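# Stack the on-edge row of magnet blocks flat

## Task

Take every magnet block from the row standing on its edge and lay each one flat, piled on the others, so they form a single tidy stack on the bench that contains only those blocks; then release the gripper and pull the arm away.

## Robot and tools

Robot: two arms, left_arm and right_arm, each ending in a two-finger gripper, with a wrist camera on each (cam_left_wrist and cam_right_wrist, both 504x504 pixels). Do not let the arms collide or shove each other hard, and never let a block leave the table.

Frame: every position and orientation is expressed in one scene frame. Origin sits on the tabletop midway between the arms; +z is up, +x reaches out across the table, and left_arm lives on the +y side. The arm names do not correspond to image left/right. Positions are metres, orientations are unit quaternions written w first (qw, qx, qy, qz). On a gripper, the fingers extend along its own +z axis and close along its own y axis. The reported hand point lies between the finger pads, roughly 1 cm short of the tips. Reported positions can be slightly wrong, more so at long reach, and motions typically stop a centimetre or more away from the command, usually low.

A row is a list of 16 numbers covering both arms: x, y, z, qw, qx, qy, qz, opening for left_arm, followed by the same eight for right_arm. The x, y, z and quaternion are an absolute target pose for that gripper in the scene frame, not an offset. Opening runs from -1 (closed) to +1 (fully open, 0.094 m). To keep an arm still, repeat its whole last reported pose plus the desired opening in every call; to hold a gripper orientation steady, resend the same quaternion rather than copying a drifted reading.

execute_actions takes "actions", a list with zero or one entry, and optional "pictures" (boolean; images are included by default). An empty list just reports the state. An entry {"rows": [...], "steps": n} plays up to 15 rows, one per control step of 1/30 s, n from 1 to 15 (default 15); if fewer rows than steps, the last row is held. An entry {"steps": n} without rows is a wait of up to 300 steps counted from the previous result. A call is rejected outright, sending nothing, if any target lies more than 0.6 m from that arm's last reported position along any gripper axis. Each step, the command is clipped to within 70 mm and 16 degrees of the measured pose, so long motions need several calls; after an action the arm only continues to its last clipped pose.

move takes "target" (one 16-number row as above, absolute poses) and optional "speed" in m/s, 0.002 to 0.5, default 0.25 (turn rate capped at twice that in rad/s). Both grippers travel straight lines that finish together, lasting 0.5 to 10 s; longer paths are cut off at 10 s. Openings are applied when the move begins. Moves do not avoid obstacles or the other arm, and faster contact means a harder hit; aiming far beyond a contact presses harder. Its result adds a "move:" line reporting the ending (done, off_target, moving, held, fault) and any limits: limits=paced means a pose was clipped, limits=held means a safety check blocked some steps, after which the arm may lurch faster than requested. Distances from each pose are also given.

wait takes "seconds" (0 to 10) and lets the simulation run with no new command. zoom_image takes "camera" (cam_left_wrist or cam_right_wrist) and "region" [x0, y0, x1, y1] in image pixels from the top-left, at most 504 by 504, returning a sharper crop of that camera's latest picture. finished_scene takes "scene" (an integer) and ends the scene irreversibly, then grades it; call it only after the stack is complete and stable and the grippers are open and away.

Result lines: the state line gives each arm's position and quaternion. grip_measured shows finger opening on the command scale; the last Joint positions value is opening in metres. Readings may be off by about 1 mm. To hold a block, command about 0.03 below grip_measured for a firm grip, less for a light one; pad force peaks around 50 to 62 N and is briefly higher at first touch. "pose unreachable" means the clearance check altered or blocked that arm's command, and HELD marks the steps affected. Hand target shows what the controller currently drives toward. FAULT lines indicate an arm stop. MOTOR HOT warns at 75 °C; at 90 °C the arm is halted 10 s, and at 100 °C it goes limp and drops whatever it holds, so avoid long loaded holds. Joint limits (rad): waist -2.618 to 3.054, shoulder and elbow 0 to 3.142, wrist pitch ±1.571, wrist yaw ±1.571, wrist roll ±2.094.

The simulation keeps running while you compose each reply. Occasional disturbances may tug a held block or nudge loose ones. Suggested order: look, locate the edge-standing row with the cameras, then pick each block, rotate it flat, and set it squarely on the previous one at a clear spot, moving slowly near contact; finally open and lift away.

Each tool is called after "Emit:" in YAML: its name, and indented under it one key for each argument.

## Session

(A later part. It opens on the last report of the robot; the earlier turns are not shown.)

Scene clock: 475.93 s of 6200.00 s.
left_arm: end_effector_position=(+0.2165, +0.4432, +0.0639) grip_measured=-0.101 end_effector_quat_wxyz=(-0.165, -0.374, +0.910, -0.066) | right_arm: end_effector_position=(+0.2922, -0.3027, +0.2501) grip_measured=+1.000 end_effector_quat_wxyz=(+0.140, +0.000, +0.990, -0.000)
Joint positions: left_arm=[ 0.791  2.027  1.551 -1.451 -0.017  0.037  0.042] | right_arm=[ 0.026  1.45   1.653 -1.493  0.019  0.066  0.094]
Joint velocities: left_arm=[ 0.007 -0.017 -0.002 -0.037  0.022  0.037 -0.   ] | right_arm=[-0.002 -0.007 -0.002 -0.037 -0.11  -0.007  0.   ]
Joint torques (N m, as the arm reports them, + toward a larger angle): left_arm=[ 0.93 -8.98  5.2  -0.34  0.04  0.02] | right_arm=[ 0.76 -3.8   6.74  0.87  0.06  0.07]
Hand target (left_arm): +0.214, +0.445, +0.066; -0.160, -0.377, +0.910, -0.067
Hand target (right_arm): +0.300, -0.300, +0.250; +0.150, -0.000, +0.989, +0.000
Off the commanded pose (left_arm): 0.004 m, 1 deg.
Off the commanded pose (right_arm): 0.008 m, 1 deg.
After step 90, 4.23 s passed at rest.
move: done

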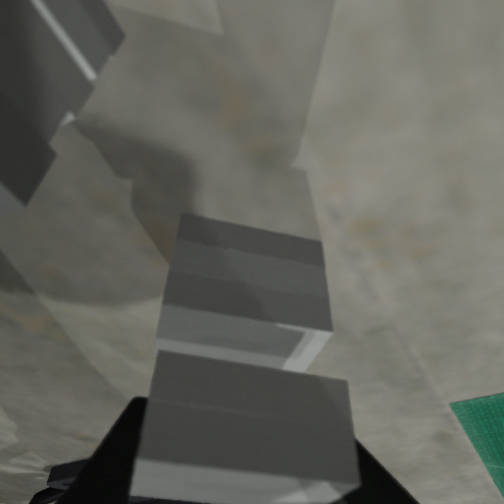

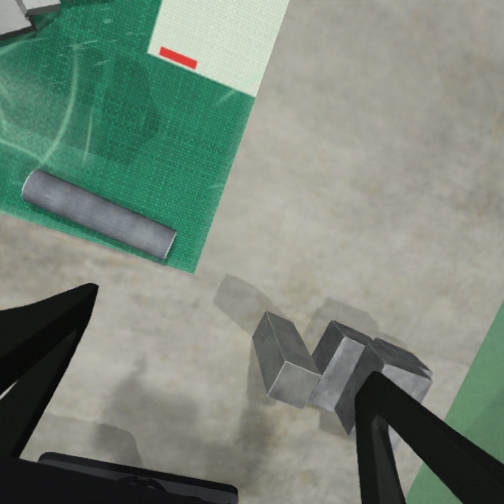

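Emit:
move:
  target: [0.2145,0.4455,0.043,-0.1604,-0.3769,0.9099,-0.0664,-0.14, 0.3,-0.3,0.25,0.15,0,0.989,0,1]
  speed: 0.012

Scene clock: 481.70 s of 6200.00 s.
left_arm: end_effector_position=(+0.2163, +0.4430, +0.0505) grip_measured=-0.101 end_effector_quat_wxyz=(-0.165, -0.374, +0.910, -0.066) | right_arm: end_effector_position=(+0.2922, -0.3027, +0.2501) grip_measured=+1.000 end_effector_quat_wxyz=(+0.140, +0.000, +0.990, -0.000)
Joint positions: left_arm=[ 0.791  2.039  1.514 -1.402 -0.017  0.037  0.042] | right_arm=[ 0.026  1.45   1.653 -1.493  0.019  0.066  0.094]
Joint velocities: left_arm=[ 0.002 -0.007  0.007 -0.022 -0.051  0.007  0.001] | right_arm=[-0.007 -0.007 -0.002 -0.022  0.051 -0.051  0.   ]
Joint torques (N m, as the arm reports them, + toward a larger angle): left_arm=[ 0.94 -8.07  3.29 -0.03  0.02  0.02] | right_arm=[ 0.78 -3.67  6.68  0.86  0.06  0.09]
Hand target (left_arm): +0.214, +0.445, +0.043; -0.161, -0.377, +0.910, -0.067
Hand target (right_arm): +0.300, -0.300, +0.250; +0.150, -0.000, +0.989, +0.000
Off the commanded pose (left_arm): 0.008 m, 1 deg.
Off the commanded pose (right_arm): 0.008 m, 1 deg.
After step 90, 0.80 s passed at rest.
move: done

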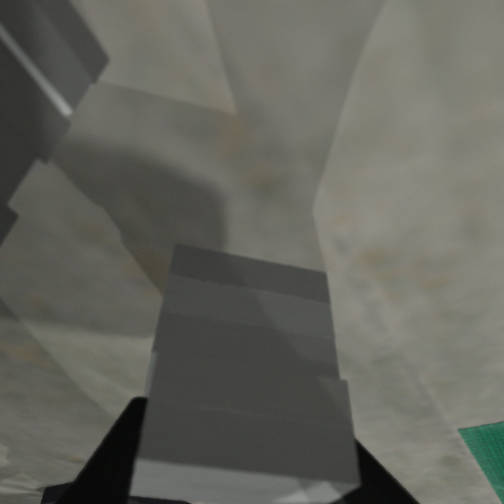

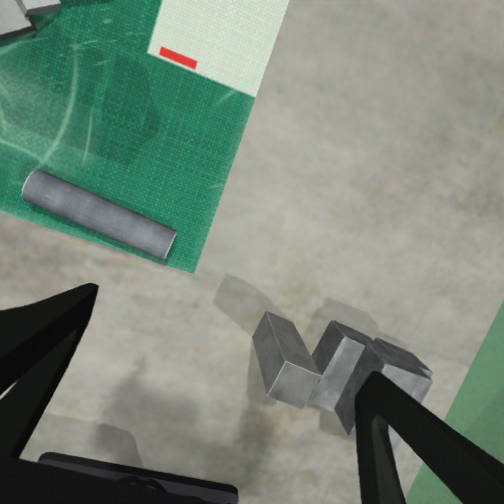

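Emit:
execute_actions:
  actions:
    - {"rows":[[0.2145,0.4455,0.047,-0.1604,-0.3769,0.9099,-0.0664,-0.14, 0.3,-0.3,0.25,0.15,0,0.989,0,1],[0.2145,0.4455,0.047,-0.1604,-0.3769,0.9099,-0.0664,-0.14, 0.3,-0.3,0.25,0.15,0,0.989,0,1],[0.2145,0.4455,0.047,-0.1604,-0.3769,0.9099,-0.0664,-0.13, 0.3,-0.3,0.25,0.15,0,0.989,0,1],[0.2145,0.4455,0.047,-0.1604,-0.3769,0.9099,-0.0664,-0.12, 0.3,-0.3,0.25,0.15,0,0.989,0,1],[0.2145,0.4455,0.047,-0.1604,-0.3769,0.9099,-0.0664,-0.11, 0.3,-0.3,0.25,0.15,0,0.989,0,1],[0.2145,0.4455,0.047,-0.1604,-0.3769,0.9099,-0.0664,-0.10, 0.3,-0.3,0.25,0.15,0,0.989,0,1],[0.2145,0.4455,0.047,-0.1604,-0.3769,0.9099,-0.0664,-0.08, 0.3,-0.3,0.25,0.15,0,0.989,0,1],[0.2145,0.4455,0.047,-0.1604,-0.3769,0.9099,-0.0664,-0.05, 0.3,-0.3,0.25,0.15,0,0.989,0,1],[0.2145,0.4455,0.047,-0.1604,-0.3769,0.9099,-0.0664,0.0, 0.3,-0.3,0.25,0.15,0,0.989,0,1],[0.2145,0.4455,0.047,-0.1604,-0.3769,0.9099,-0.0664,0.08, 0.3,-0.3,0.25,0.15,0,0.989,0,1],[0.2145,0.4455,0.047,-0.1604,-0.3769,0.9099,-0.0664,0.16, 0.3,-0.3,0.25,0.15,0,0.989,0,1],[0.2145,0.4455,0.047,-0.1604,-0.3769,0.9099,-0.0664,0.25, 0.3,-0.3,0.25,0.15,0,0.989,0,1]],"steps":15}

Emit:
move:
  target: [0.2145,0.4455,0.11,-0.1604,-0.3769,0.9099,-0.0664,0.25, 0.3,-0.3,0.25,0.15,0,0.989,0,1]
  speed: 0.06

Scene clock: 491.07 s of 6200.00 s.
left_arm: end_effector_position=(+0.2154, +0.4420, +0.0486) grip_measured=+0.247 end_effector_quat_wxyz=(-0.166, -0.374, +0.910, -0.067) | right_arm: end_effector_position=(+0.2922, -0.3027, +0.2501) grip_measured=+1.000 end_effector_quat_wxyz=(+0.140, +0.000, +0.990, -0.000)
Joint positions: left_arm=[ 0.791  2.039  1.505 -1.396 -0.017  0.037  0.059] | right_arm=[ 0.026  1.45   1.653 -1.493  0.019  0.066  0.094]
Joint velocities: left_arm=[-0.017  0.012 -0.002 -0.051 -0.007 -0.022  0.001] | right_arm=[-0.022 -0.022 -0.002  0.051  0.066  0.037  0.   ]
Joint torques (N m, as the arm reports them, + toward a larger angle): left_arm=[ 0.92 -8.35  4.71 -0.24  0.01  0.01] | right_arm=[ 0.78 -3.67  6.7   0.88  0.06  0.1 ]
Hand target (left_arm): +0.215, +0.446, +0.047; -0.160, -0.377, +0.910, -0.066
Hand target (right_arm): +0.300, -0.300, +0.250; +0.150, -0.000, +0.989, +0.000
Off the commanded pose (left_arm): 0.004 m, 1 deg.
Off the commanded pose (right_arm): 0.008 m, 1 deg.
Steps of this call (steps 1 to 90: nothing new was sent; then 5.87 s passed at rest; steps 91 to 105: all 15 steps of this action). Readings (end_effector_position):
91: left_arm (+0.2163, +0.4430, +0.0505) | right_arm (+0.2922, -0.3027, +0.2501)
92: left_arm (+0.2163, +0.4430, +0.0505) | right_arm (+0.2922, -0.3027, +0.2501)
94: left_arm (+0.2163, +0.4430, +0.0505) | right_arm (+0.2922, -0.3027, +0.2501)
98: left_arm (+0.2164, +0.4431, +0.0504) | right_arm (+0.2922, -0.3027, +0.2501)
105: the state above

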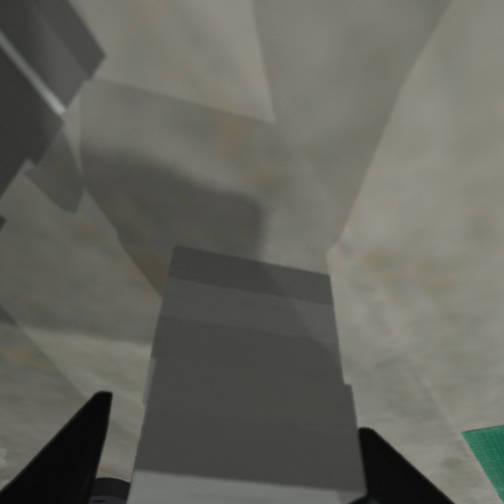

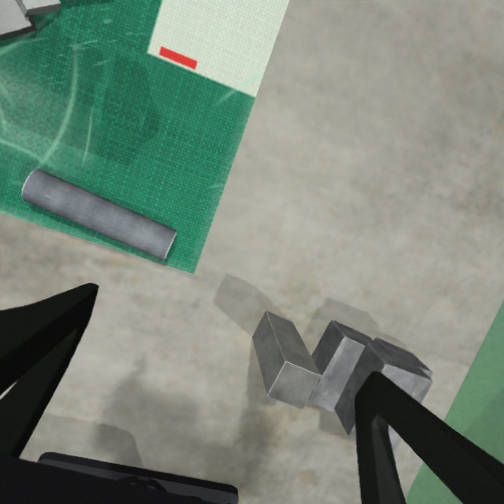

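Scene clock: 492.70 s of 6200.00 s.
left_arm: end_effector_position=(+0.2135, +0.4400, +0.0959) grip_measured=+0.248 end_effector_quat_wxyz=(-0.169, -0.374, +0.910, -0.068) | right_arm: end_effector_position=(+0.2922, -0.3027, +0.2501) grip_measured=+1.000 end_effector_quat_wxyz=(+0.140, +0.000, +0.990, -0.000)
Joint positions: left_arm=[ 0.791  1.997  1.632 -1.572 -0.017  0.037  0.059] | right_arm=[ 0.026  1.45   1.653 -1.493  0.019  0.066  0.094]
Joint velocities: left_arm=[ 0.002 -0.012 -0.007 -0.066  0.007  0.037 -0.   ] | right_arm=[-0.002  0.002 -0.002 -0.037  0.007 -0.022  0.   ]
Joint torques (N m, as the arm reports them, + toward a larger angle): left_arm=[  0.93 -10.49   7.57  -0.47   0.02   0.01] | right_arm=[ 0.78 -3.73  6.7   0.85  0.05  0.09]
Hand target (left_arm): +0.214, +0.445, +0.109; -0.149, -0.378, +0.912, -0.061
Hand target (right_arm): +0.300, -0.300, +0.250; +0.150, -0.000, +0.989, +0.000
Off the commanded pose (left_arm): 0.015 m, 1 deg.
Off the commanded pose (right_arm): 0.008 m, 1 deg.
joint sent to its limit (left arm) — the command would take joint 4 (wrist pitch) past its lower limit, so that joint was sent only as far as its limit.
move: off_target (left_arm)

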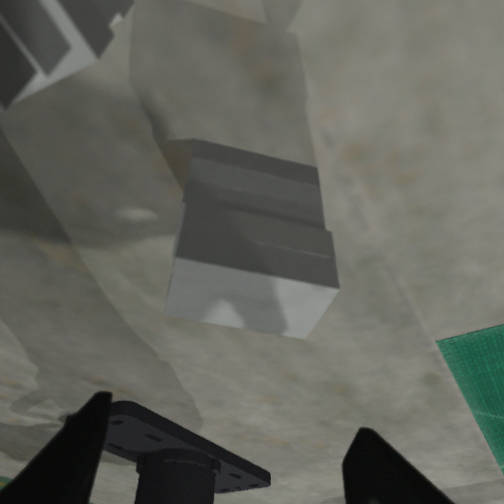

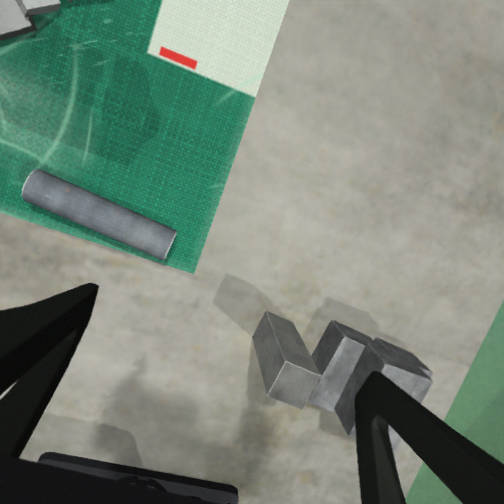

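Emit:
zoom_image:
  camera: "cam_left_wrist"
  region: [140,120,380,360]

Region (140, 120, 380, 360) of cam_left_wrist's 504x504 image, scaled by 2.100, with more detail than that image has.

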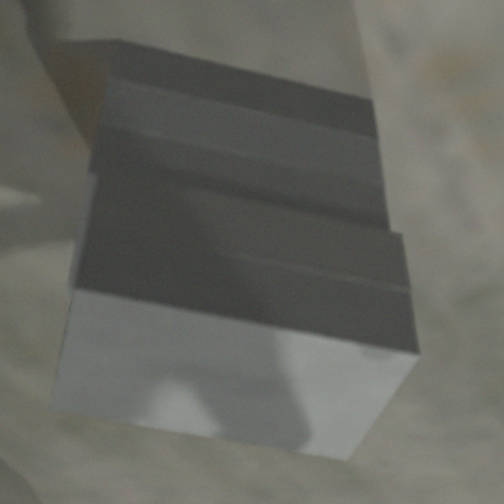

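Emit:
move:
  target: [0.2165,0.4445,0.095,0,-0.3827,0.9239,0,0.25, 0.3,-0.3,0.25,0.15,0,0.989,0,1]
  speed: 0.1

Scene clock: 513.10 s of 6200.00 s.
left_arm: end_effector_position=(+0.2152, +0.4391, +0.0874) grip_measured=+0.248 end_effector_quat_wxyz=(-0.023, -0.381, +0.924, -0.007) | right_arm: end_effector_position=(+0.2922, -0.3027, +0.2501) grip_measured=+1.000 end_effector_quat_wxyz=(+0.140, +0.000, +0.990, -0.000)
Joint positions: left_arm=[ 0.791  1.703  1.284 -1.2   -0.006  0.038  0.059] | right_arm=[ 0.026  1.45   1.653 -1.493  0.019  0.066  0.094]
Joint velocities: left_arm=[-0.007 -0.007 -0.012 -0.007  0.007  0.007  0.001] | right_arm=[ 0.007 -0.007  0.007 -0.022 -0.037 -0.007  0.   ]
Joint torques (N m, as the arm reports them, + toward a larger angle): left_arm=[ 1.31 -8.69  5.55  0.35  0.07  0.03] | right_arm=[ 0.74 -3.66  6.74  0.86  0.06  0.08]
Hand target (left_arm): +0.216, +0.444, +0.095; +0.000, -0.385, +0.923, -0.001
Hand target (right_arm): +0.300, -0.300, +0.250; +0.150, -0.000, +0.989, +0.000
Off the commanded pose (left_arm): 0.009 m, 3 deg.
Off the commanded pose (right_arm): 0.008 m, 1 deg.
After step 90, 15.07 s passed at rest.
move: off_target (left_arm)

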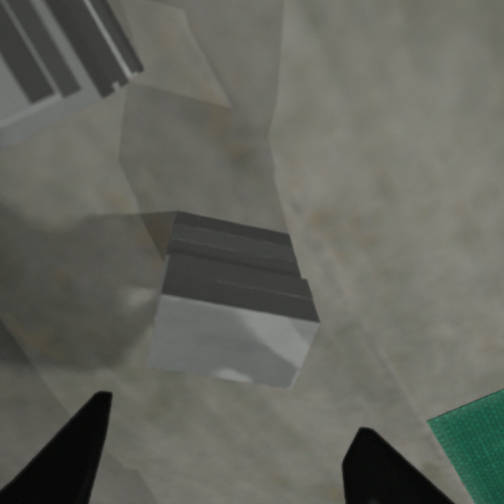

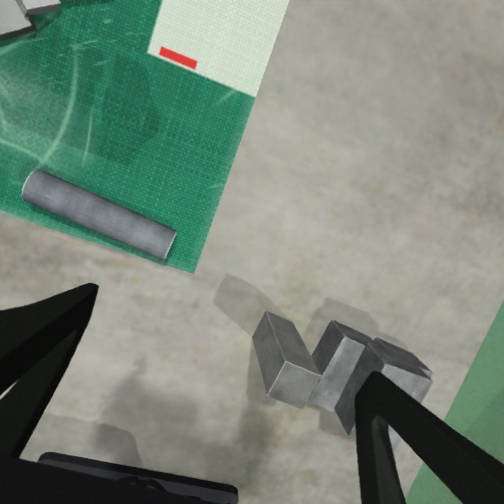

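Emit:
move:
  target: [0.2165,0.4445,0.019,0,-0.3827,0.9239,0,0.25, 0.3,-0.3,0.25,0.15,0,0.989,0,1]
  speed: 0.05

Scene clock: 519.70 s of 6200.00 s.
left_arm: end_effector_position=(+0.2159, +0.4398, +0.0195) grip_measured=+0.248 end_effector_quat_wxyz=(-0.009, -0.380, +0.925, -0.001) | right_arm: end_effector_position=(+0.2922, -0.3027, +0.2501) grip_measured=+1.000 end_effector_quat_wxyz=(+0.140, +0.000, +0.990, -0.000)
Joint positions: left_arm=[ 0.791  1.759  1.067 -0.896 -0.006  0.041  0.059] | right_arm=[ 0.026  1.45   1.653 -1.493  0.019  0.066  0.094]
Joint velocities: left_arm=[-0.002 -0.007 -0.002 -0.022 -0.007 -0.022  0.   ] | right_arm=[ 0.012  0.007 -0.017 -0.051  0.007 -0.037  0.   ]
Joint torques (N m, as the arm reports them, + toward a larger angle): left_arm=[ 1.12 -6.11  5.25  0.4   0.08  0.04] | right_arm=[ 0.74 -3.69  6.73  0.83  0.07  0.11]
Hand target (left_arm): +0.217, +0.445, +0.019; +0.000, -0.383, +0.924, -0.000
Hand target (right_arm): +0.300, -0.300, +0.250; +0.150, -0.000, +0.989, +0.000
Off the commanded pose (left_arm): 0.005 m, 1 deg.
Off the commanded pose (right_arm): 0.008 m, 1 deg.
After step 90, 1.73 s passed at rest.
move: done

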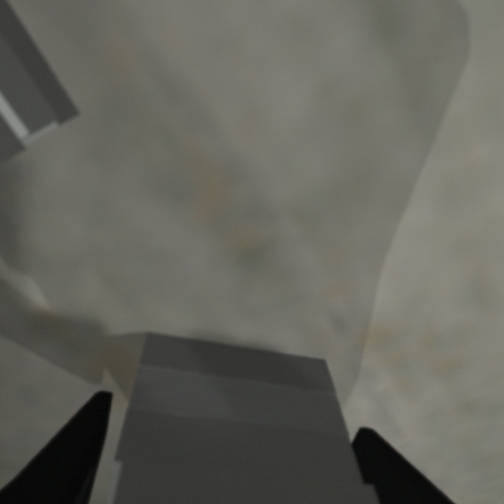

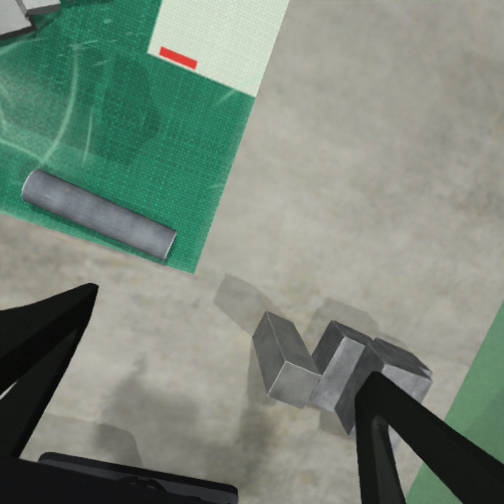

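Emit:
execute_actions:
  actions:
    - {"rows":[[0.2165,0.4445,0.019,0,-0.3827,0.9239,0,0.10, 0.3,-0.3,0.25,0.15,0,0.989,0,1],[0.2165,0.4445,0.019,0,-0.3827,0.9239,0,0.03, 0.3,-0.3,0.25,0.15,0,0.989,0,1],[0.2165,0.4445,0.019,0,-0.3827,0.9239,0,-0.02, 0.3,-0.3,0.25,0.15,0,0.989,0,1],[0.2165,0.4445,0.019,0,-0.3827,0.9239,0,-0.04, 0.3,-0.3,0.25,0.15,0,0.989,0,1],[0.2165,0.4445,0.019,0,-0.3827,0.9239,0,-0.06, 0.3,-0.3,0.25,0.15,0,0.989,0,1],[0.2165,0.4445,0.019,0,-0.3827,0.9239,0,-0.07, 0.3,-0.3,0.25,0.15,0,0.989,0,1],[0.2165,0.4445,0.019,0,-0.3827,0.9239,0,-0.08, 0.3,-0.3,0.25,0.15,0,0.989,0,1],[0.2165,0.4445,0.019,0,-0.3827,0.9239,0,-0.09, 0.3,-0.3,0.25,0.15,0,0.989,0,1],[0.2165,0.4445,0.019,0,-0.3827,0.9239,0,-0.10, 0.3,-0.3,0.25,0.15,0,0.989,0,1],[0.2165,0.4445,0.019,0,-0.3827,0.9239,0,-0.11, 0.3,-0.3,0.25,0.15,0,0.989,0,1],[0.2165,0.4445,0.019,0,-0.3827,0.9239,0,-0.12, 0.3,-0.3,0.25,0.15,0,0.989,0,1],[0.2165,0.4445,0.019,0,-0.3827,0.9239,0,-0.13, 0.3,-0.3,0.25,0.15,0,0.989,0,1]],"steps":15}

Scene clock: 527.83 s of 6200.00 s.
left_arm: end_effector_position=(+0.2149, +0.4416, +0.0195) grip_measured=-0.100 end_effector_quat_wxyz=(-0.008, -0.382, +0.924, +0.001) | right_arm: end_effector_position=(+0.2922, -0.3027, +0.2501) grip_measured=+1.000 end_effector_quat_wxyz=(+0.140, +0.000, +0.990, -0.000)
Joint positions: left_arm=[ 0.796  1.759  1.067 -0.893 -0.008  0.041  0.042] | right_arm=[ 0.026  1.45   1.653 -1.493  0.019  0.066  0.094]
Joint velocities: left_arm=[ 0.002  0.002 -0.007  0.051  0.007  0.037 -0.   ] | right_arm=[-0.022 -0.002 -0.002 -0.037 -0.037  0.007  0.   ]
Joint torques (N m, as the arm reports them, + toward a larger angle): left_arm=[ 0.71 -6.33  5.2   0.37  0.09  0.03] | right_arm=[ 0.83 -3.69  6.72  0.85  0.05  0.08]
Hand target (left_arm): +0.217, +0.445, +0.019; +0.000, -0.383, +0.924, -0.000
Hand target (right_arm): +0.300, -0.300, +0.250; +0.150, -0.000, +0.989, +0.000
Off the commanded pose (left_arm): 0.003 m, 1 deg.
Off the commanded pose (right_arm): 0.008 m, 1 deg.
Steps of this call (steps 1 to 90: nothing new was sent; then 4.63 s passed at rest; steps 91 to 105: all 15 steps of this action). Readings (end_effector_position):
91: left_arm (+0.2161, +0.4401, +0.0195) | right_arm (+0.2922, -0.3027, +0.2501)
92: left_arm (+0.2161, +0.4401, +0.0195) | right_arm (+0.2922, -0.3027, +0.2501)
94: left_arm (+0.2156, +0.4407, +0.0195) | right_arm (+0.2922, -0.3027, +0.2501)
98: left_arm (+0.2149, +0.4415, +0.0195) | right_arm (+0.2922, -0.3027, +0.2501)
105: the state above

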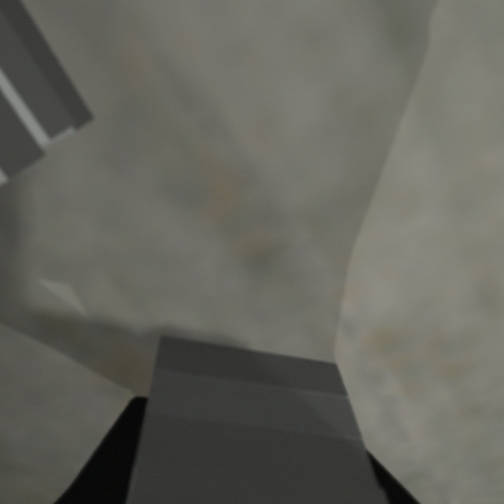

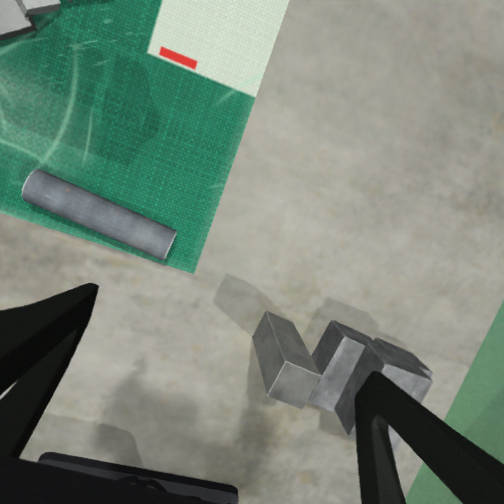

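Emit:
execute_actions:
  actions:
    - {"rows":[[0.2155,0.443,0.019,0,-0.3827,0.9239,0,-0.11, 0.3,-0.3,0.25,0.15,0,0.989,0,1],[0.2155,0.443,0.019,0,-0.3827,0.9239,0,-0.09, 0.3,-0.3,0.25,0.15,0,0.989,0,1],[0.2155,0.443,0.019,0,-0.3827,0.9239,0,-0.06, 0.3,-0.3,0.25,0.15,0,0.989,0,1],[0.2155,0.443,0.019,0,-0.3827,0.9239,0,0.0, 0.3,-0.3,0.25,0.15,0,0.989,0,1],[0.2155,0.443,0.019,0,-0.3827,0.9239,0,0.08, 0.3,-0.3,0.25,0.15,0,0.989,0,1],[0.2155,0.443,0.019,0,-0.3827,0.9239,0,0.12, 0.3,-0.3,0.25,0.15,0,0.989,0,1]],"steps":10}
  pictures: false

Emit:
move:
  target: [0.2155,0.443,0.066,0,-0.3827,0.9239,0,0.12, 0.3,-0.3,0.25,0.15,0,0.989,0,1]
  speed: 0.04

Scene clock: 535.17 s of 6200.00 s.
left_arm: end_effector_position=(+0.2138, +0.4402, +0.0182) grip_measured=+0.118 end_effector_quat_wxyz=(-0.010, -0.382, +0.924, -0.000) | right_arm: end_effector_position=(+0.2922, -0.3027, +0.2501) grip_measured=+1.000 end_effector_quat_wxyz=(+0.140, +0.000, +0.990, -0.000)
Joint positions: left_arm=[ 0.796  1.759  1.061 -0.892 -0.008  0.042  0.053] | right_arm=[ 0.026  1.45   1.653 -1.493  0.019  0.066  0.094]
Joint velocities: left_arm=[-0.012  0.002 -0.002  0.022 -0.007 -0.037 -0.   ] | right_arm=[-0.002 -0.027  0.012 -0.037 -0.022  0.037  0.   ]
Joint torques (N m, as the arm reports them, + toward a larger angle): left_arm=[ 0.65 -6.77  5.16  0.36  0.05  0.  ] | right_arm=[ 0.73 -3.72  6.79  0.87  0.07  0.1 ]
Hand target (left_arm): +0.215, +0.443, +0.019; -0.000, -0.383, +0.924, -0.000
Hand target (right_arm): +0.300, -0.300, +0.250; +0.150, -0.000, +0.989, +0.000
Off the commanded pose (left_arm): 0.003 m, 1 deg.
Off the commanded pose (right_arm): 0.008 m, 1 deg.
Steps of this call (steps 1 to 90: nothing new was sent; then 4.00 s passed at rest; steps 91 to 100: all 10 steps of this action). Readings (end_effector_position):
91: left_arm (+0.2148, +0.4414, +0.0193) | right_arm (+0.2922, -0.3027, +0.2501)
92: left_arm (+0.2148, +0.4414, +0.0193) | right_arm (+0.2922, -0.3027, +0.2501)
94: left_arm (+0.2148, +0.4414, +0.0192) | right_arm (+0.2922, -0.3027, +0.2501)
98: left_arm (+0.2139, +0.4403, +0.0182) | right_arm (+0.2922, -0.3027, +0.2501)
100: the state above

Scene clock: 537.03 s of 6200.00 s.
left_arm: end_effector_position=(+0.2098, +0.4359, +0.0512) grip_measured=+0.118 end_effector_quat_wxyz=(-0.024, -0.382, +0.924, -0.007) | right_arm: end_effector_position=(+0.2922, -0.3027, +0.2501) grip_measured=+1.000 end_effector_quat_wxyz=(+0.140, +0.000, +0.990, -0.000)
Joint positions: left_arm=[ 0.796  1.716  1.151 -1.055 -0.008  0.042  0.053] | right_arm=[ 0.026  1.45   1.653 -1.493  0.019  0.066  0.094]
Joint velocities: left_arm=[ 0.007  0.002  0.002 -0.022  0.037  0.037 -0.   ] | right_arm=[-0.007  0.007 -0.002  0.007 -0.022  0.037  0.   ]
Joint torques (N m, as the arm reports them, + toward a larger angle): left_arm=[ 0.5  -8.51  8.08  0.09  0.09 -0.01] | right_arm=[ 0.8  -3.75  6.78  0.86  0.06  0.09]
Hand target (left_arm): +0.215, +0.443, +0.066; -0.000, -0.383, +0.924, +0.000
Hand target (right_arm): +0.300, -0.300, +0.250; +0.150, -0.000, +0.989, +0.000
Off the commanded pose (left_arm): 0.017 m, 3 deg.
Off the commanded pose (right_arm): 0.008 m, 1 deg.
move: off_target (left_arm)

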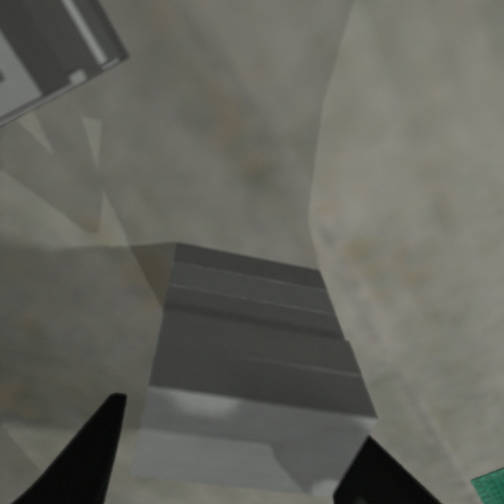

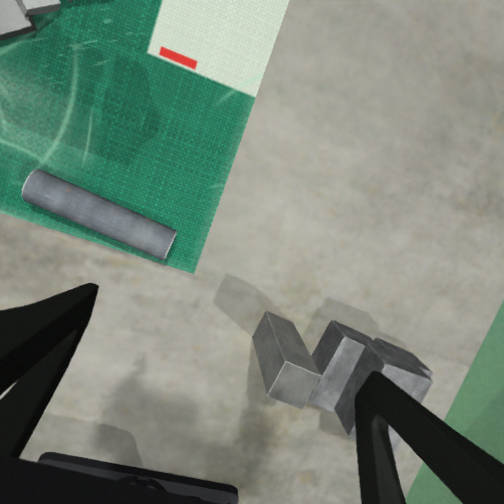

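Emit:
move:
  target: [0.2175,0.4455,0.043,0,-0.3827,0.9239,0,0.12, 0.3,-0.3,0.25,0.15,0,0.989,0,1]
  speed: 0.02

Scene clock: 543.20 s of 6200.00 s.
left_arm: end_effector_position=(+0.2159, +0.4425, +0.0466) grip_measured=+0.118 end_effector_quat_wxyz=(-0.005, -0.382, +0.924, +0.002) | right_arm: end_effector_position=(+0.2922, -0.3027, +0.2501) grip_measured=+1.000 end_effector_quat_wxyz=(+0.140, +0.000, +0.990, -0.000)
Joint positions: left_arm=[ 0.796  1.716  1.133 -0.995 -0.008  0.042  0.053] | right_arm=[ 0.026  1.45   1.653 -1.493  0.019  0.066  0.094]
Joint velocities: left_arm=[-0.007  0.012  0.002 -0.007  0.007 -0.007  0.   ] | right_arm=[ 0.007 -0.002  0.002  0.007  0.066 -0.007  0.   ]
Joint torques (N m, as the arm reports them, + toward a larger angle): left_arm=[ 0.69 -5.26  5.41  0.4   0.08  0.02] | right_arm=[ 0.78 -3.72  6.75  0.86  0.07  0.09]
Hand target (left_arm): +0.217, +0.445, +0.043; -0.000, -0.383, +0.924, -0.000
Hand target (right_arm): +0.300, -0.300, +0.250; +0.150, -0.000, +0.989, +0.000
Off the commanded pose (left_arm): 0.005 m, 1 deg.
Off the commanded pose (right_arm): 0.008 m, 1 deg.
After step 90, 1.67 s passed at rest.
move: done

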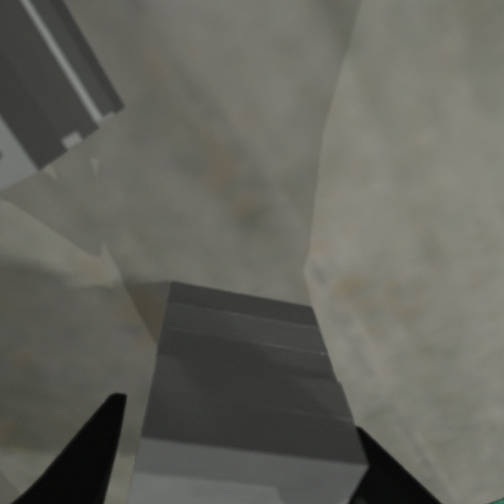

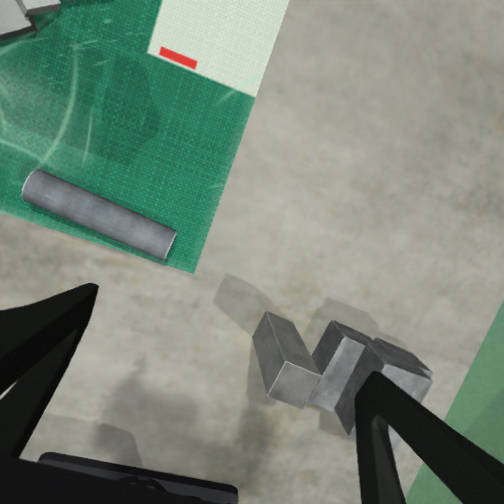

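Emit:
execute_actions:
  actions:
    - {"rows":[[0.2165,0.4435,0.045,0,-0.3827,0.9239,0,0.06, 0.3,-0.3,0.25,0.15,0,0.989,0,1],[0.2165,0.4435,0.045,0,-0.3827,0.9239,0,0.02, 0.3,-0.3,0.25,0.15,0,0.989,0,1],[0.2165,0.4435,0.045,0,-0.3827,0.9239,0,-0.01, 0.3,-0.3,0.25,0.15,0,0.989,0,1],[0.2165,0.4435,0.045,0,-0.3827,0.9239,0,-0.03, 0.3,-0.3,0.25,0.15,0,0.989,0,1],[0.2165,0.4435,0.045,0,-0.3827,0.9239,0,-0.05, 0.3,-0.3,0.25,0.15,0,0.989,0,1],[0.2165,0.4435,0.045,0,-0.3827,0.9239,0,-0.065, 0.3,-0.3,0.25,0.15,0,0.989,0,1],[0.2165,0.4435,0.045,0,-0.3827,0.9239,0,-0.08, 0.3,-0.3,0.25,0.15,0,0.989,0,1],[0.2165,0.4435,0.045,0,-0.3827,0.9239,0,-0.09, 0.3,-0.3,0.25,0.15,0,0.989,0,1],[0.2165,0.4435,0.045,0,-0.3827,0.9239,0,-0.10, 0.3,-0.3,0.25,0.15,0,0.989,0,1],[0.2165,0.4435,0.045,0,-0.3827,0.9239,0,-0.11, 0.3,-0.3,0.25,0.15,0,0.989,0,1],[0.2165,0.4435,0.045,0,-0.3827,0.9239,0,-0.12, 0.3,-0.3,0.25,0.15,0,0.989,0,1],[0.2165,0.4435,0.045,0,-0.3827,0.9239,0,-0.13, 0.3,-0.3,0.25,0.15,0,0.989,0,1]],"steps":15}

Scene clock: 550.53 s of 6200.00 s.
left_arm: end_effector_position=(+0.2162, +0.4428, +0.0466) grip_measured=-0.100 end_effector_quat_wxyz=(-0.004, -0.382, +0.924, +0.002) | right_arm: end_effector_position=(+0.2922, -0.3027, +0.2501) grip_measured=+1.000 end_effector_quat_wxyz=(+0.140, +0.000, +0.990, -0.000)
Joint positions: left_arm=[ 0.796  1.716  1.133 -0.993 -0.008  0.042  0.042] | right_arm=[ 0.026  1.45   1.653 -1.493  0.019  0.066  0.094]
Joint velocities: left_arm=[-0.002  0.002 -0.012  0.037  0.037  0.037 -0.   ] | right_arm=[-0.007 -0.002 -0.007  0.037  0.022  0.037  0.   ]
Joint torques (N m, as the arm reports them, + toward a larger angle): left_arm=[ 0.4  -6.13  5.16  0.35  0.07  0.01] | right_arm=[ 0.74 -3.72  6.7   0.86  0.08  0.08]
Hand target (left_arm): +0.216, +0.443, +0.045; -0.000, -0.383, +0.924, +0.000
Hand target (right_arm): +0.300, -0.300, +0.250; +0.150, -0.000, +0.989, +0.000
Off the commanded pose (left_arm): 0.002 m, 1 deg.
Off the commanded pose (right_arm): 0.008 m, 1 deg.
Steps of this call (steps 1 to 90: nothing new was sent; then 3.83 s passed at rest; steps 91 to 105: all 15 steps of this action). Readings (end_effector_position):
91: left_arm (+0.2162, +0.4428, +0.0466) | right_arm (+0.2922, -0.3027, +0.2501)
92: left_arm (+0.2162, +0.4428, +0.0466) | right_arm (+0.2922, -0.3027, +0.2501)
94: left_arm (+0.2162, +0.4428, +0.0466) | right_arm (+0.2922, -0.3027, +0.2501)
98: left_arm (+0.2162, +0.4428, +0.0466) | right_arm (+0.2922, -0.3027, +0.2501)
105: the state above

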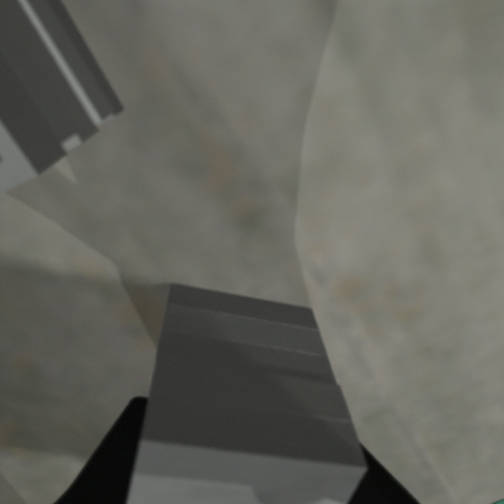

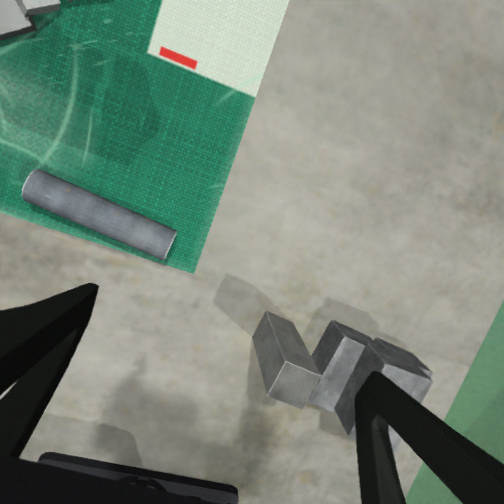

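Emit:
execute_actions:
  actions:
    - {"rows":[[0.2165,0.4435,0.045,0,-0.3827,0.9239,0,-0.11, 0.3,-0.3,0.25,0.15,0,0.989,0,1],[0.2165,0.4435,0.045,0,-0.3827,0.9239,0,-0.09, 0.3,-0.3,0.25,0.15,0,0.989,0,1],[0.2165,0.4435,0.045,0,-0.3827,0.9239,0,-0.06, 0.3,-0.3,0.25,0.15,0,0.989,0,1],[0.2165,0.4435,0.045,0,-0.3827,0.9239,0,0.0, 0.3,-0.3,0.25,0.15,0,0.989,0,1],[0.2165,0.4435,0.045,0,-0.3827,0.9239,0,0.08, 0.3,-0.3,0.25,0.15,0,0.989,0,1],[0.2165,0.4435,0.045,0,-0.3827,0.9239,0,0.15, 0.3,-0.3,0.25,0.15,0,0.989,0,1]],"steps":10}
  pictures: false

Emit:
move:
  target: [0.218,0.445,0.105,0,-0.3827,0.9239,0,0.15, 0.3,-0.3,0.25,0.15,0,0.989,0,1]
  speed: 0.06

Scene clock: 557.10 s of 6200.00 s.
left_arm: end_effector_position=(+0.2162, +0.4428, +0.0466) grip_measured=+0.148 end_effector_quat_wxyz=(-0.004, -0.382, +0.924, +0.002) | right_arm: end_effector_position=(+0.2922, -0.3027, +0.2501) grip_measured=+1.000 end_effector_quat_wxyz=(+0.140, +0.000, +0.990, -0.000)
Joint positions: left_arm=[ 0.796  1.716  1.133 -0.993 -0.008  0.042  0.054] | right_arm=[ 0.026  1.45   1.653 -1.493  0.019  0.066  0.094]
Joint velocities: left_arm=[-0.007 -0.022 -0.017 -0.022 -0.037 -0.022  0.001] | right_arm=[ 0.012 -0.007 -0.002  0.007  0.037  0.066  0.   ]
Joint torques (N m, as the arm reports them, + toward a larger angle): left_arm=[ 0.39 -6.04  4.98  0.36  0.05  0.01] | right_arm=[ 0.81 -3.73  6.72  0.84  0.06  0.08]
Hand target (left_arm): +0.216, +0.443, +0.045; -0.000, -0.383, +0.924, -0.000
Hand target (right_arm): +0.300, -0.300, +0.250; +0.150, -0.000, +0.989, +0.000
Off the commanded pose (left_arm): 0.002 m, 1 deg.
Off the commanded pose (right_arm): 0.008 m, 1 deg.
Steps of this call (steps 1 to 90: nothing new was sent; then 3.23 s passed at rest; steps 91 to 100: all 10 steps of this action). Readings (end_effector_position):
91: left_arm (+0.2162, +0.4428, +0.0466) | right_arm (+0.2922, -0.3027, +0.2501)
92: left_arm (+0.2162, +0.4428, +0.0466) | right_arm (+0.2922, -0.3027, +0.2501)
94: left_arm (+0.2162, +0.4428, +0.0466) | right_arm (+0.2922, -0.3027, +0.2501)
98: left_arm (+0.2162, +0.4428, +0.0466) | right_arm (+0.2922, -0.3027, +0.2501)
100: the state above

Scene clock: 558.80 s of 6200.00 s.
left_arm: end_effector_position=(+0.2135, +0.4399, +0.0902) grip_measured=+0.148 end_effector_quat_wxyz=(-0.023, -0.382, +0.924, -0.006) | right_arm: end_effector_position=(+0.2922, -0.3027, +0.2501) grip_measured=+1.000 end_effector_quat_wxyz=(+0.140, +0.000, +0.990, -0.000)
Joint positions: left_arm=[ 0.796  1.698  1.29  -1.21  -0.008  0.042  0.054] | right_arm=[ 0.026  1.45   1.653 -1.493  0.019  0.066  0.094]
Joint velocities: left_arm=[-0.007  0.007 -0.007 -0.007 -0.037  0.007  0.   ] | right_arm=[ 0.012 -0.007 -0.032 -0.081 -0.022 -0.081  0.   ]
Joint torques (N m, as the arm reports them, + toward a larger angle): left_arm=[ 0.45 -8.38  8.2   0.06  0.06 -0.01] | right_arm=[ 0.72 -3.72  6.66  0.85  0.07  0.1 ]
Hand target (left_arm): +0.218, +0.445, +0.105; -0.000, -0.383, +0.924, +0.000
Hand target (right_arm): +0.300, -0.300, +0.250; +0.150, -0.000, +0.989, +0.000
Off the commanded pose (left_arm): 0.016 m, 3 deg.
Off the commanded pose (right_arm): 0.008 m, 1 deg.
move: off_target (left_arm)

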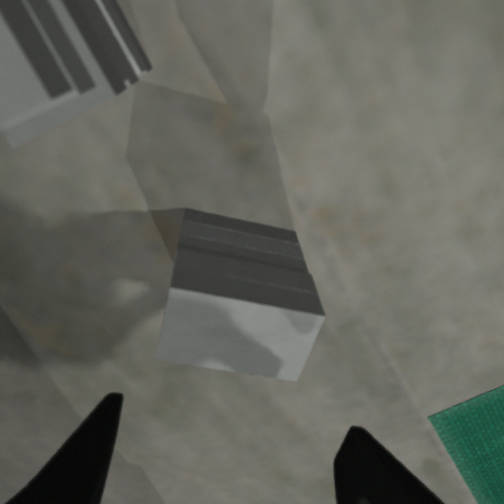

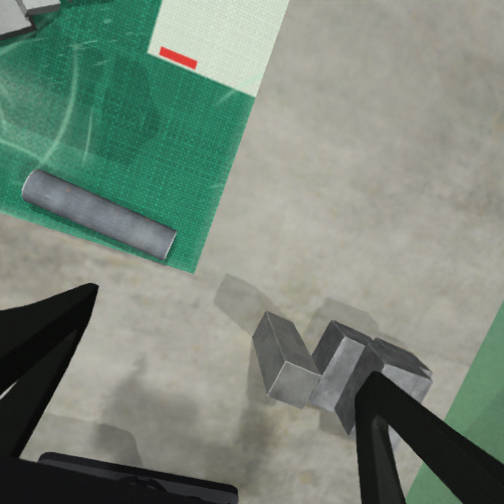

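Emit:
zoom_image:
  camera: "cam_left_wrist"
  region: [140,190,350,400]

Region (140, 190, 350, 400) of cam_left_wrist's 504x504 image, scaled by 2.400, with more detail than that image has.

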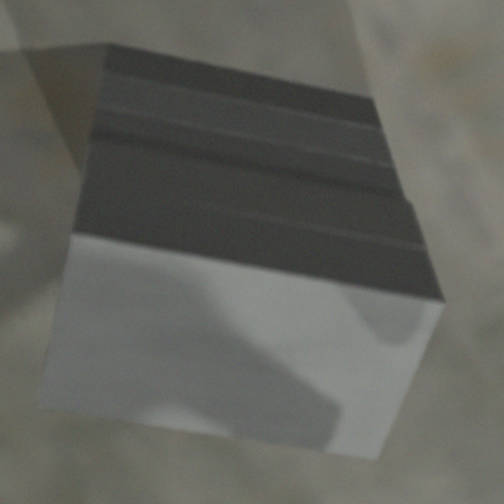

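Emit:
move:
  target: [0.2095,0.452,0.10,0,0.3827,0.9239,0,0.0, 0.3,-0.3,0.25,0.15,0,0.989,0,1]
  speed: 0.3

Scene clock: 575.07 s of 6200.00 s.
left_arm: end_effector_position=(+0.2060, +0.4463, +0.0903) grip_measured=+0.002 end_effector_quat_wxyz=(-0.014, +0.384, +0.923, -0.021) | right_arm: end_effector_position=(+0.2922, -0.3027, +0.2501) grip_measured=+1.000 end_effector_quat_wxyz=(+0.140, +0.000, +0.990, -0.000)
Joint positions: left_arm=[ 0.826  1.698  1.29  -1.211 -0.013  1.643  0.047] | right_arm=[ 0.026  1.45   1.653 -1.493  0.019  0.066  0.094]
Joint velocities: left_arm=[-0.002  0.007 -0.012  0.007  0.037  0.051 -0.   ] | right_arm=[ 0.002  0.012  0.012 -0.037 -0.007 -0.022  0.   ]
Joint torques (N m, as the arm reports them, + toward a larger angle): left_arm=[ 1.05 -8.15  6.74  0.27  0.12  0.06] | right_arm=[ 0.73 -3.65  6.72  0.83  0.07  0.1 ]
Hand target (left_arm): +0.209, +0.452, +0.100; +0.000, +0.383, +0.924, -0.000
Hand target (right_arm): +0.300, -0.300, +0.250; +0.150, -0.000, +0.989, +0.000
Off the commanded pose (left_arm): 0.012 m, 3 deg.
Off the commanded pose (right_arm): 0.008 m, 1 deg.
After step 90, 10.03 s passed at rest.
move: off_target (left_arm)

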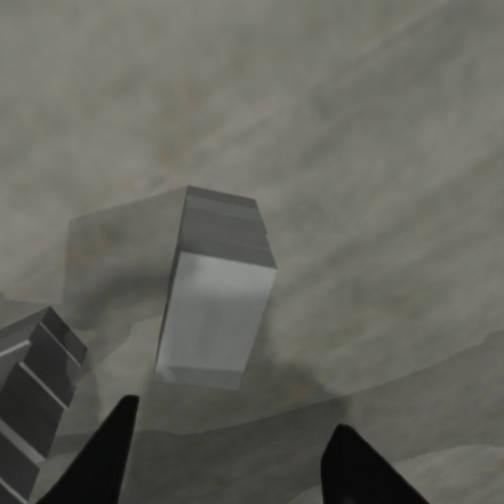

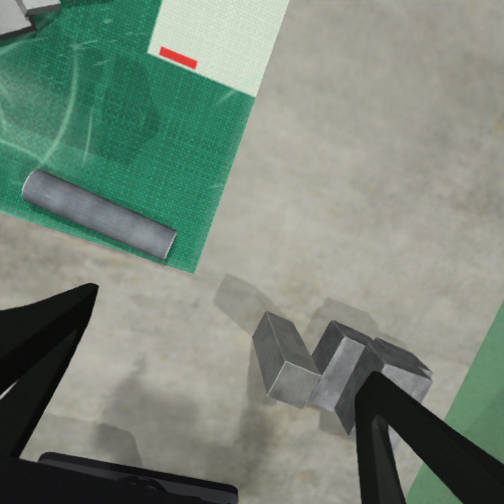

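Emit:
move:
  target: [0.2115,0.454,0.076,0,0.3827,0.9239,0,0.0, 0.3,-0.3,0.25,0.15,0,0.989,0,1]
  speed: 0.03

Scene clock: 584.60 s of 6200.00 s.
left_arm: end_effector_position=(+0.2109, +0.4520, +0.0772) grip_measured=+0.002 end_effector_quat_wxyz=(-0.008, +0.385, +0.923, -0.002) | right_arm: end_effector_position=(+0.2922, -0.3027, +0.2501) grip_measured=+1.000 end_effector_quat_wxyz=(+0.140, +0.000, +0.990, -0.000)
Joint positions: left_arm=[ 0.826  1.698  1.239 -1.119 -0.013  1.646  0.047] | right_arm=[ 0.026  1.45   1.653 -1.493  0.019  0.066  0.094]
Joint velocities: left_arm=[-0.017  0.002  0.017  0.007  0.022 -0.051  0.   ] | right_arm=[-0.012 -0.002  0.007 -0.037  0.007 -0.007  0.   ]
Joint torques (N m, as the arm reports them, + toward a larger angle): left_arm=[ 0.97 -5.95  5.43  0.34  0.12  0.03] | right_arm=[ 0.86 -3.64  6.75  0.85  0.09  0.08]
Hand target (left_arm): +0.211, +0.454, +0.076; +0.000, +0.382, +0.924, -0.000
Hand target (right_arm): +0.300, -0.300, +0.250; +0.150, -0.000, +0.989, +0.000
Off the commanded pose (left_arm): 0.002 m, 1 deg.
Off the commanded pose (right_arm): 0.008 m, 1 deg.
After step 90, 5.33 s passed at rest.
move: done

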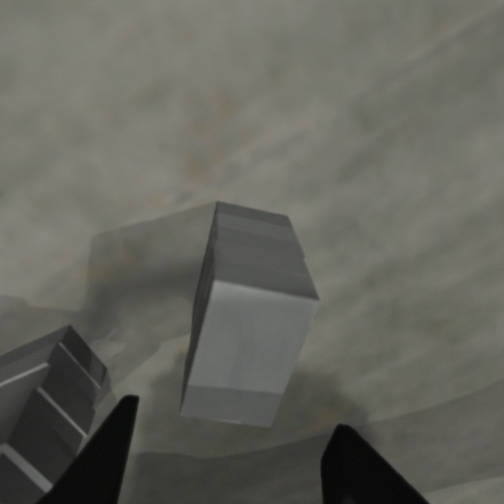

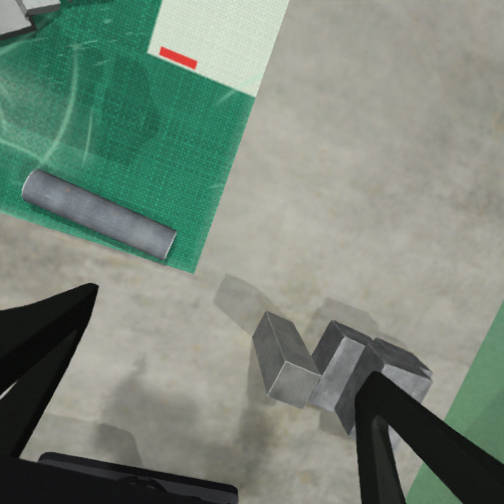

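Emit:
move:
  target: [0.2105,0.453,0.019,0,0.3827,0.9239,0,0.0, 0.3,-0.3,0.25,0.15,0,0.989,0,1]
  speed: 0.045

Scene clock: 590.43 s of 6200.00 s.
left_arm: end_effector_position=(+0.2103, +0.4513, +0.0200) grip_measured=+0.002 end_effector_quat_wxyz=(-0.008, +0.385, +0.923, -0.001) | right_arm: end_effector_position=(+0.2922, -0.3027, +0.2501) grip_measured=+1.000 end_effector_quat_wxyz=(+0.140, +0.000, +0.990, -0.000)
Joint positions: left_arm=[ 0.826  1.767  1.079 -0.89  -0.013  1.646  0.047] | right_arm=[ 0.026  1.45   1.653 -1.493  0.019  0.066  0.094]
Joint velocities: left_arm=[ 0.002  0.022 -0.012 -0.095 -0.095  0.051 -0.   ] | right_arm=[ 0.002  0.002  0.002 -0.022  0.007  0.022  0.   ]
Joint torques (N m, as the arm reports them, + toward a larger angle): left_arm=[ 0.98 -6.37  5.16  0.31  0.11  0.02] | right_arm=[ 0.78 -3.67  6.79  0.86  0.06  0.09]
Hand target (left_arm): +0.211, +0.453, +0.019; -0.000, +0.383, +0.924, -0.000
Hand target (right_arm): +0.300, -0.300, +0.250; +0.150, -0.000, +0.989, +0.000
Off the commanded pose (left_arm): 0.002 m, 1 deg.
Off the commanded pose (right_arm): 0.008 m, 1 deg.
After step 90, 1.07 s passed at rest.
move: done

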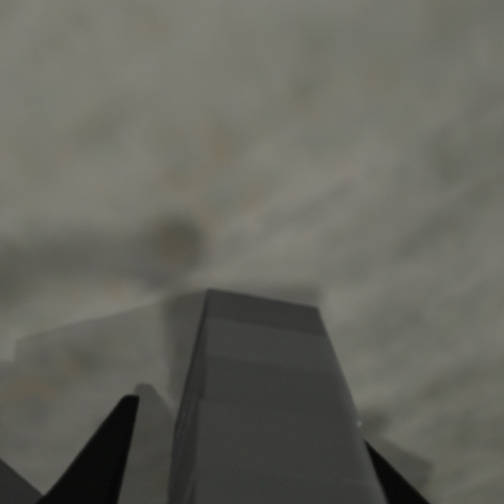

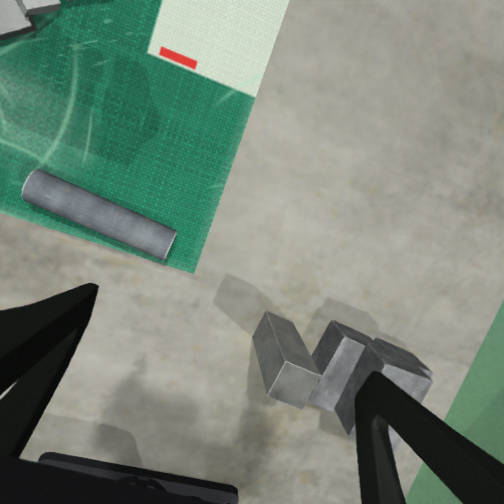

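Emit:
execute_actions:
  actions:
    - {"rows":[[0.2105,0.453,0.019,0,0.3827,0.9239,0,-0.15, 0.3,-0.3,0.25,0.15,0,0.989,0,1],[0.2105,0.453,0.019,0,0.3827,0.9239,0,-0.25, 0.3,-0.3,0.25,0.15,0,0.989,0,1],[0.2105,0.453,0.019,0,0.3827,0.9239,0,-0.30, 0.3,-0.3,0.25,0.15,0,0.989,0,1],[0.2105,0.453,0.019,0,0.3827,0.9239,0,-0.33, 0.3,-0.3,0.25,0.15,0,0.989,0,1],[0.2105,0.453,0.019,0,0.3827,0.9239,0,-0.36, 0.3,-0.3,0.25,0.15,0,0.989,0,1],[0.2105,0.453,0.019,0,0.3827,0.9239,0,-0.38, 0.3,-0.3,0.25,0.15,0,0.989,0,1],[0.2105,0.453,0.019,0,0.3827,0.9239,0,-0.40, 0.3,-0.3,0.25,0.15,0,0.989,0,1],[0.2105,0.453,0.019,0,0.3827,0.9239,0,-0.42, 0.3,-0.3,0.25,0.15,0,0.989,0,1],[0.2105,0.453,0.019,0,0.3827,0.9239,0,-0.435, 0.3,-0.3,0.25,0.15,0,0.989,0,1],[0.2105,0.453,0.019,0,0.3827,0.9239,0,-0.45, 0.3,-0.3,0.25,0.15,0,0.989,0,1],[0.2105,0.453,0.019,0,0.3827,0.9239,0,-0.46, 0.3,-0.3,0.25,0.15,0,0.989,0,1],[0.2105,0.453,0.019,0,0.3827,0.9239,0,-0.47, 0.3,-0.3,0.25,0.15,0,0.989,0,1],[0.2105,0.453,0.019,0,0.3827,0.9239,0,-0.48, 0.3,-0.3,0.25,0.15,0,0.989,0,1],[0.2105,0.453,0.019,0,0.3827,0.9239,0,-0.49, 0.3,-0.3,0.25,0.15,0,0.989,0,1]],"steps":15}

Scene clock: 603.00 s of 6200.00 s.
left_arm: end_effector_position=(+0.2108, +0.4518, +0.0200) grip_measured=-0.472 end_effector_quat_wxyz=(-0.007, +0.385, +0.923, +0.000) | right_arm: end_effector_position=(+0.2922, -0.3027, +0.2501) grip_measured=+1.000 end_effector_quat_wxyz=(+0.140, +0.000, +0.990, -0.000)
Joint positions: left_arm=[ 0.826  1.767  1.079 -0.887 -0.013  1.646  0.025] | right_arm=[ 0.026  1.45   1.653 -1.493  0.019  0.066  0.094]
Joint velocities: left_arm=[ 0.007  0.012 -0.007  0.051 -0.051 -0.007 -0.001] | right_arm=[ 0.002 -0.002  0.007  0.007 -0.051 -0.051  0.   ]
Joint torques (N m, as the arm reports them, + toward a larger angle): left_arm=[ 0.93 -6.32  5.06  0.33  0.12  0.05] | right_arm=[ 0.76 -3.69  6.76  0.84  0.07  0.1 ]
Hand target (left_arm): +0.210, +0.453, +0.019; -0.000, +0.383, +0.924, -0.000
Hand target (right_arm): +0.300, -0.300, +0.250; +0.150, -0.000, +0.989, +0.000
Off the commanded pose (left_arm): 0.002 m, 1 deg.
Off the commanded pose (right_arm): 0.008 m, 1 deg.
Steps of this call (steps 1 to 90: nothing new was sent; then 9.07 s passed at rest; steps 91 to 105: all 15 steps of this action). Readings (end_effector_position):
91: left_arm (+0.2105, +0.4515, +0.0200) | right_arm (+0.2922, -0.3027, +0.2501)
92: left_arm (+0.2105, +0.4515, +0.0200) | right_arm (+0.2922, -0.3027, +0.2501)
94: left_arm (+0.2105, +0.4515, +0.0200) | right_arm (+0.2922, -0.3027, +0.2501)
98: left_arm (+0.2105, +0.4515, +0.0200) | right_arm (+0.2922, -0.3027, +0.2501)
105: the state above

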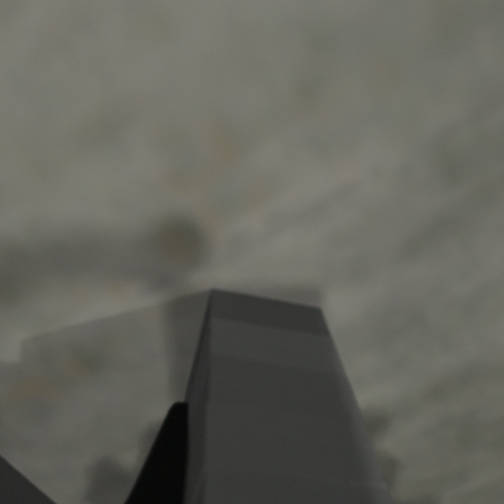

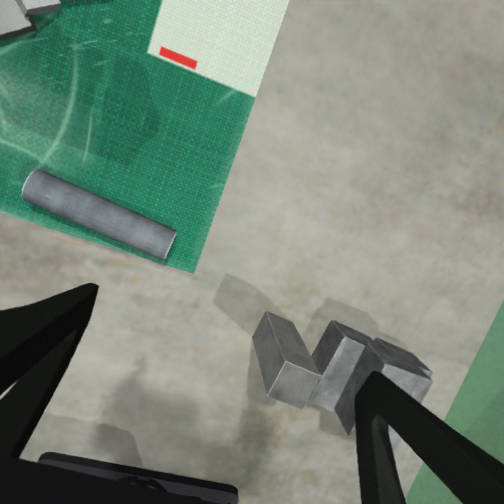

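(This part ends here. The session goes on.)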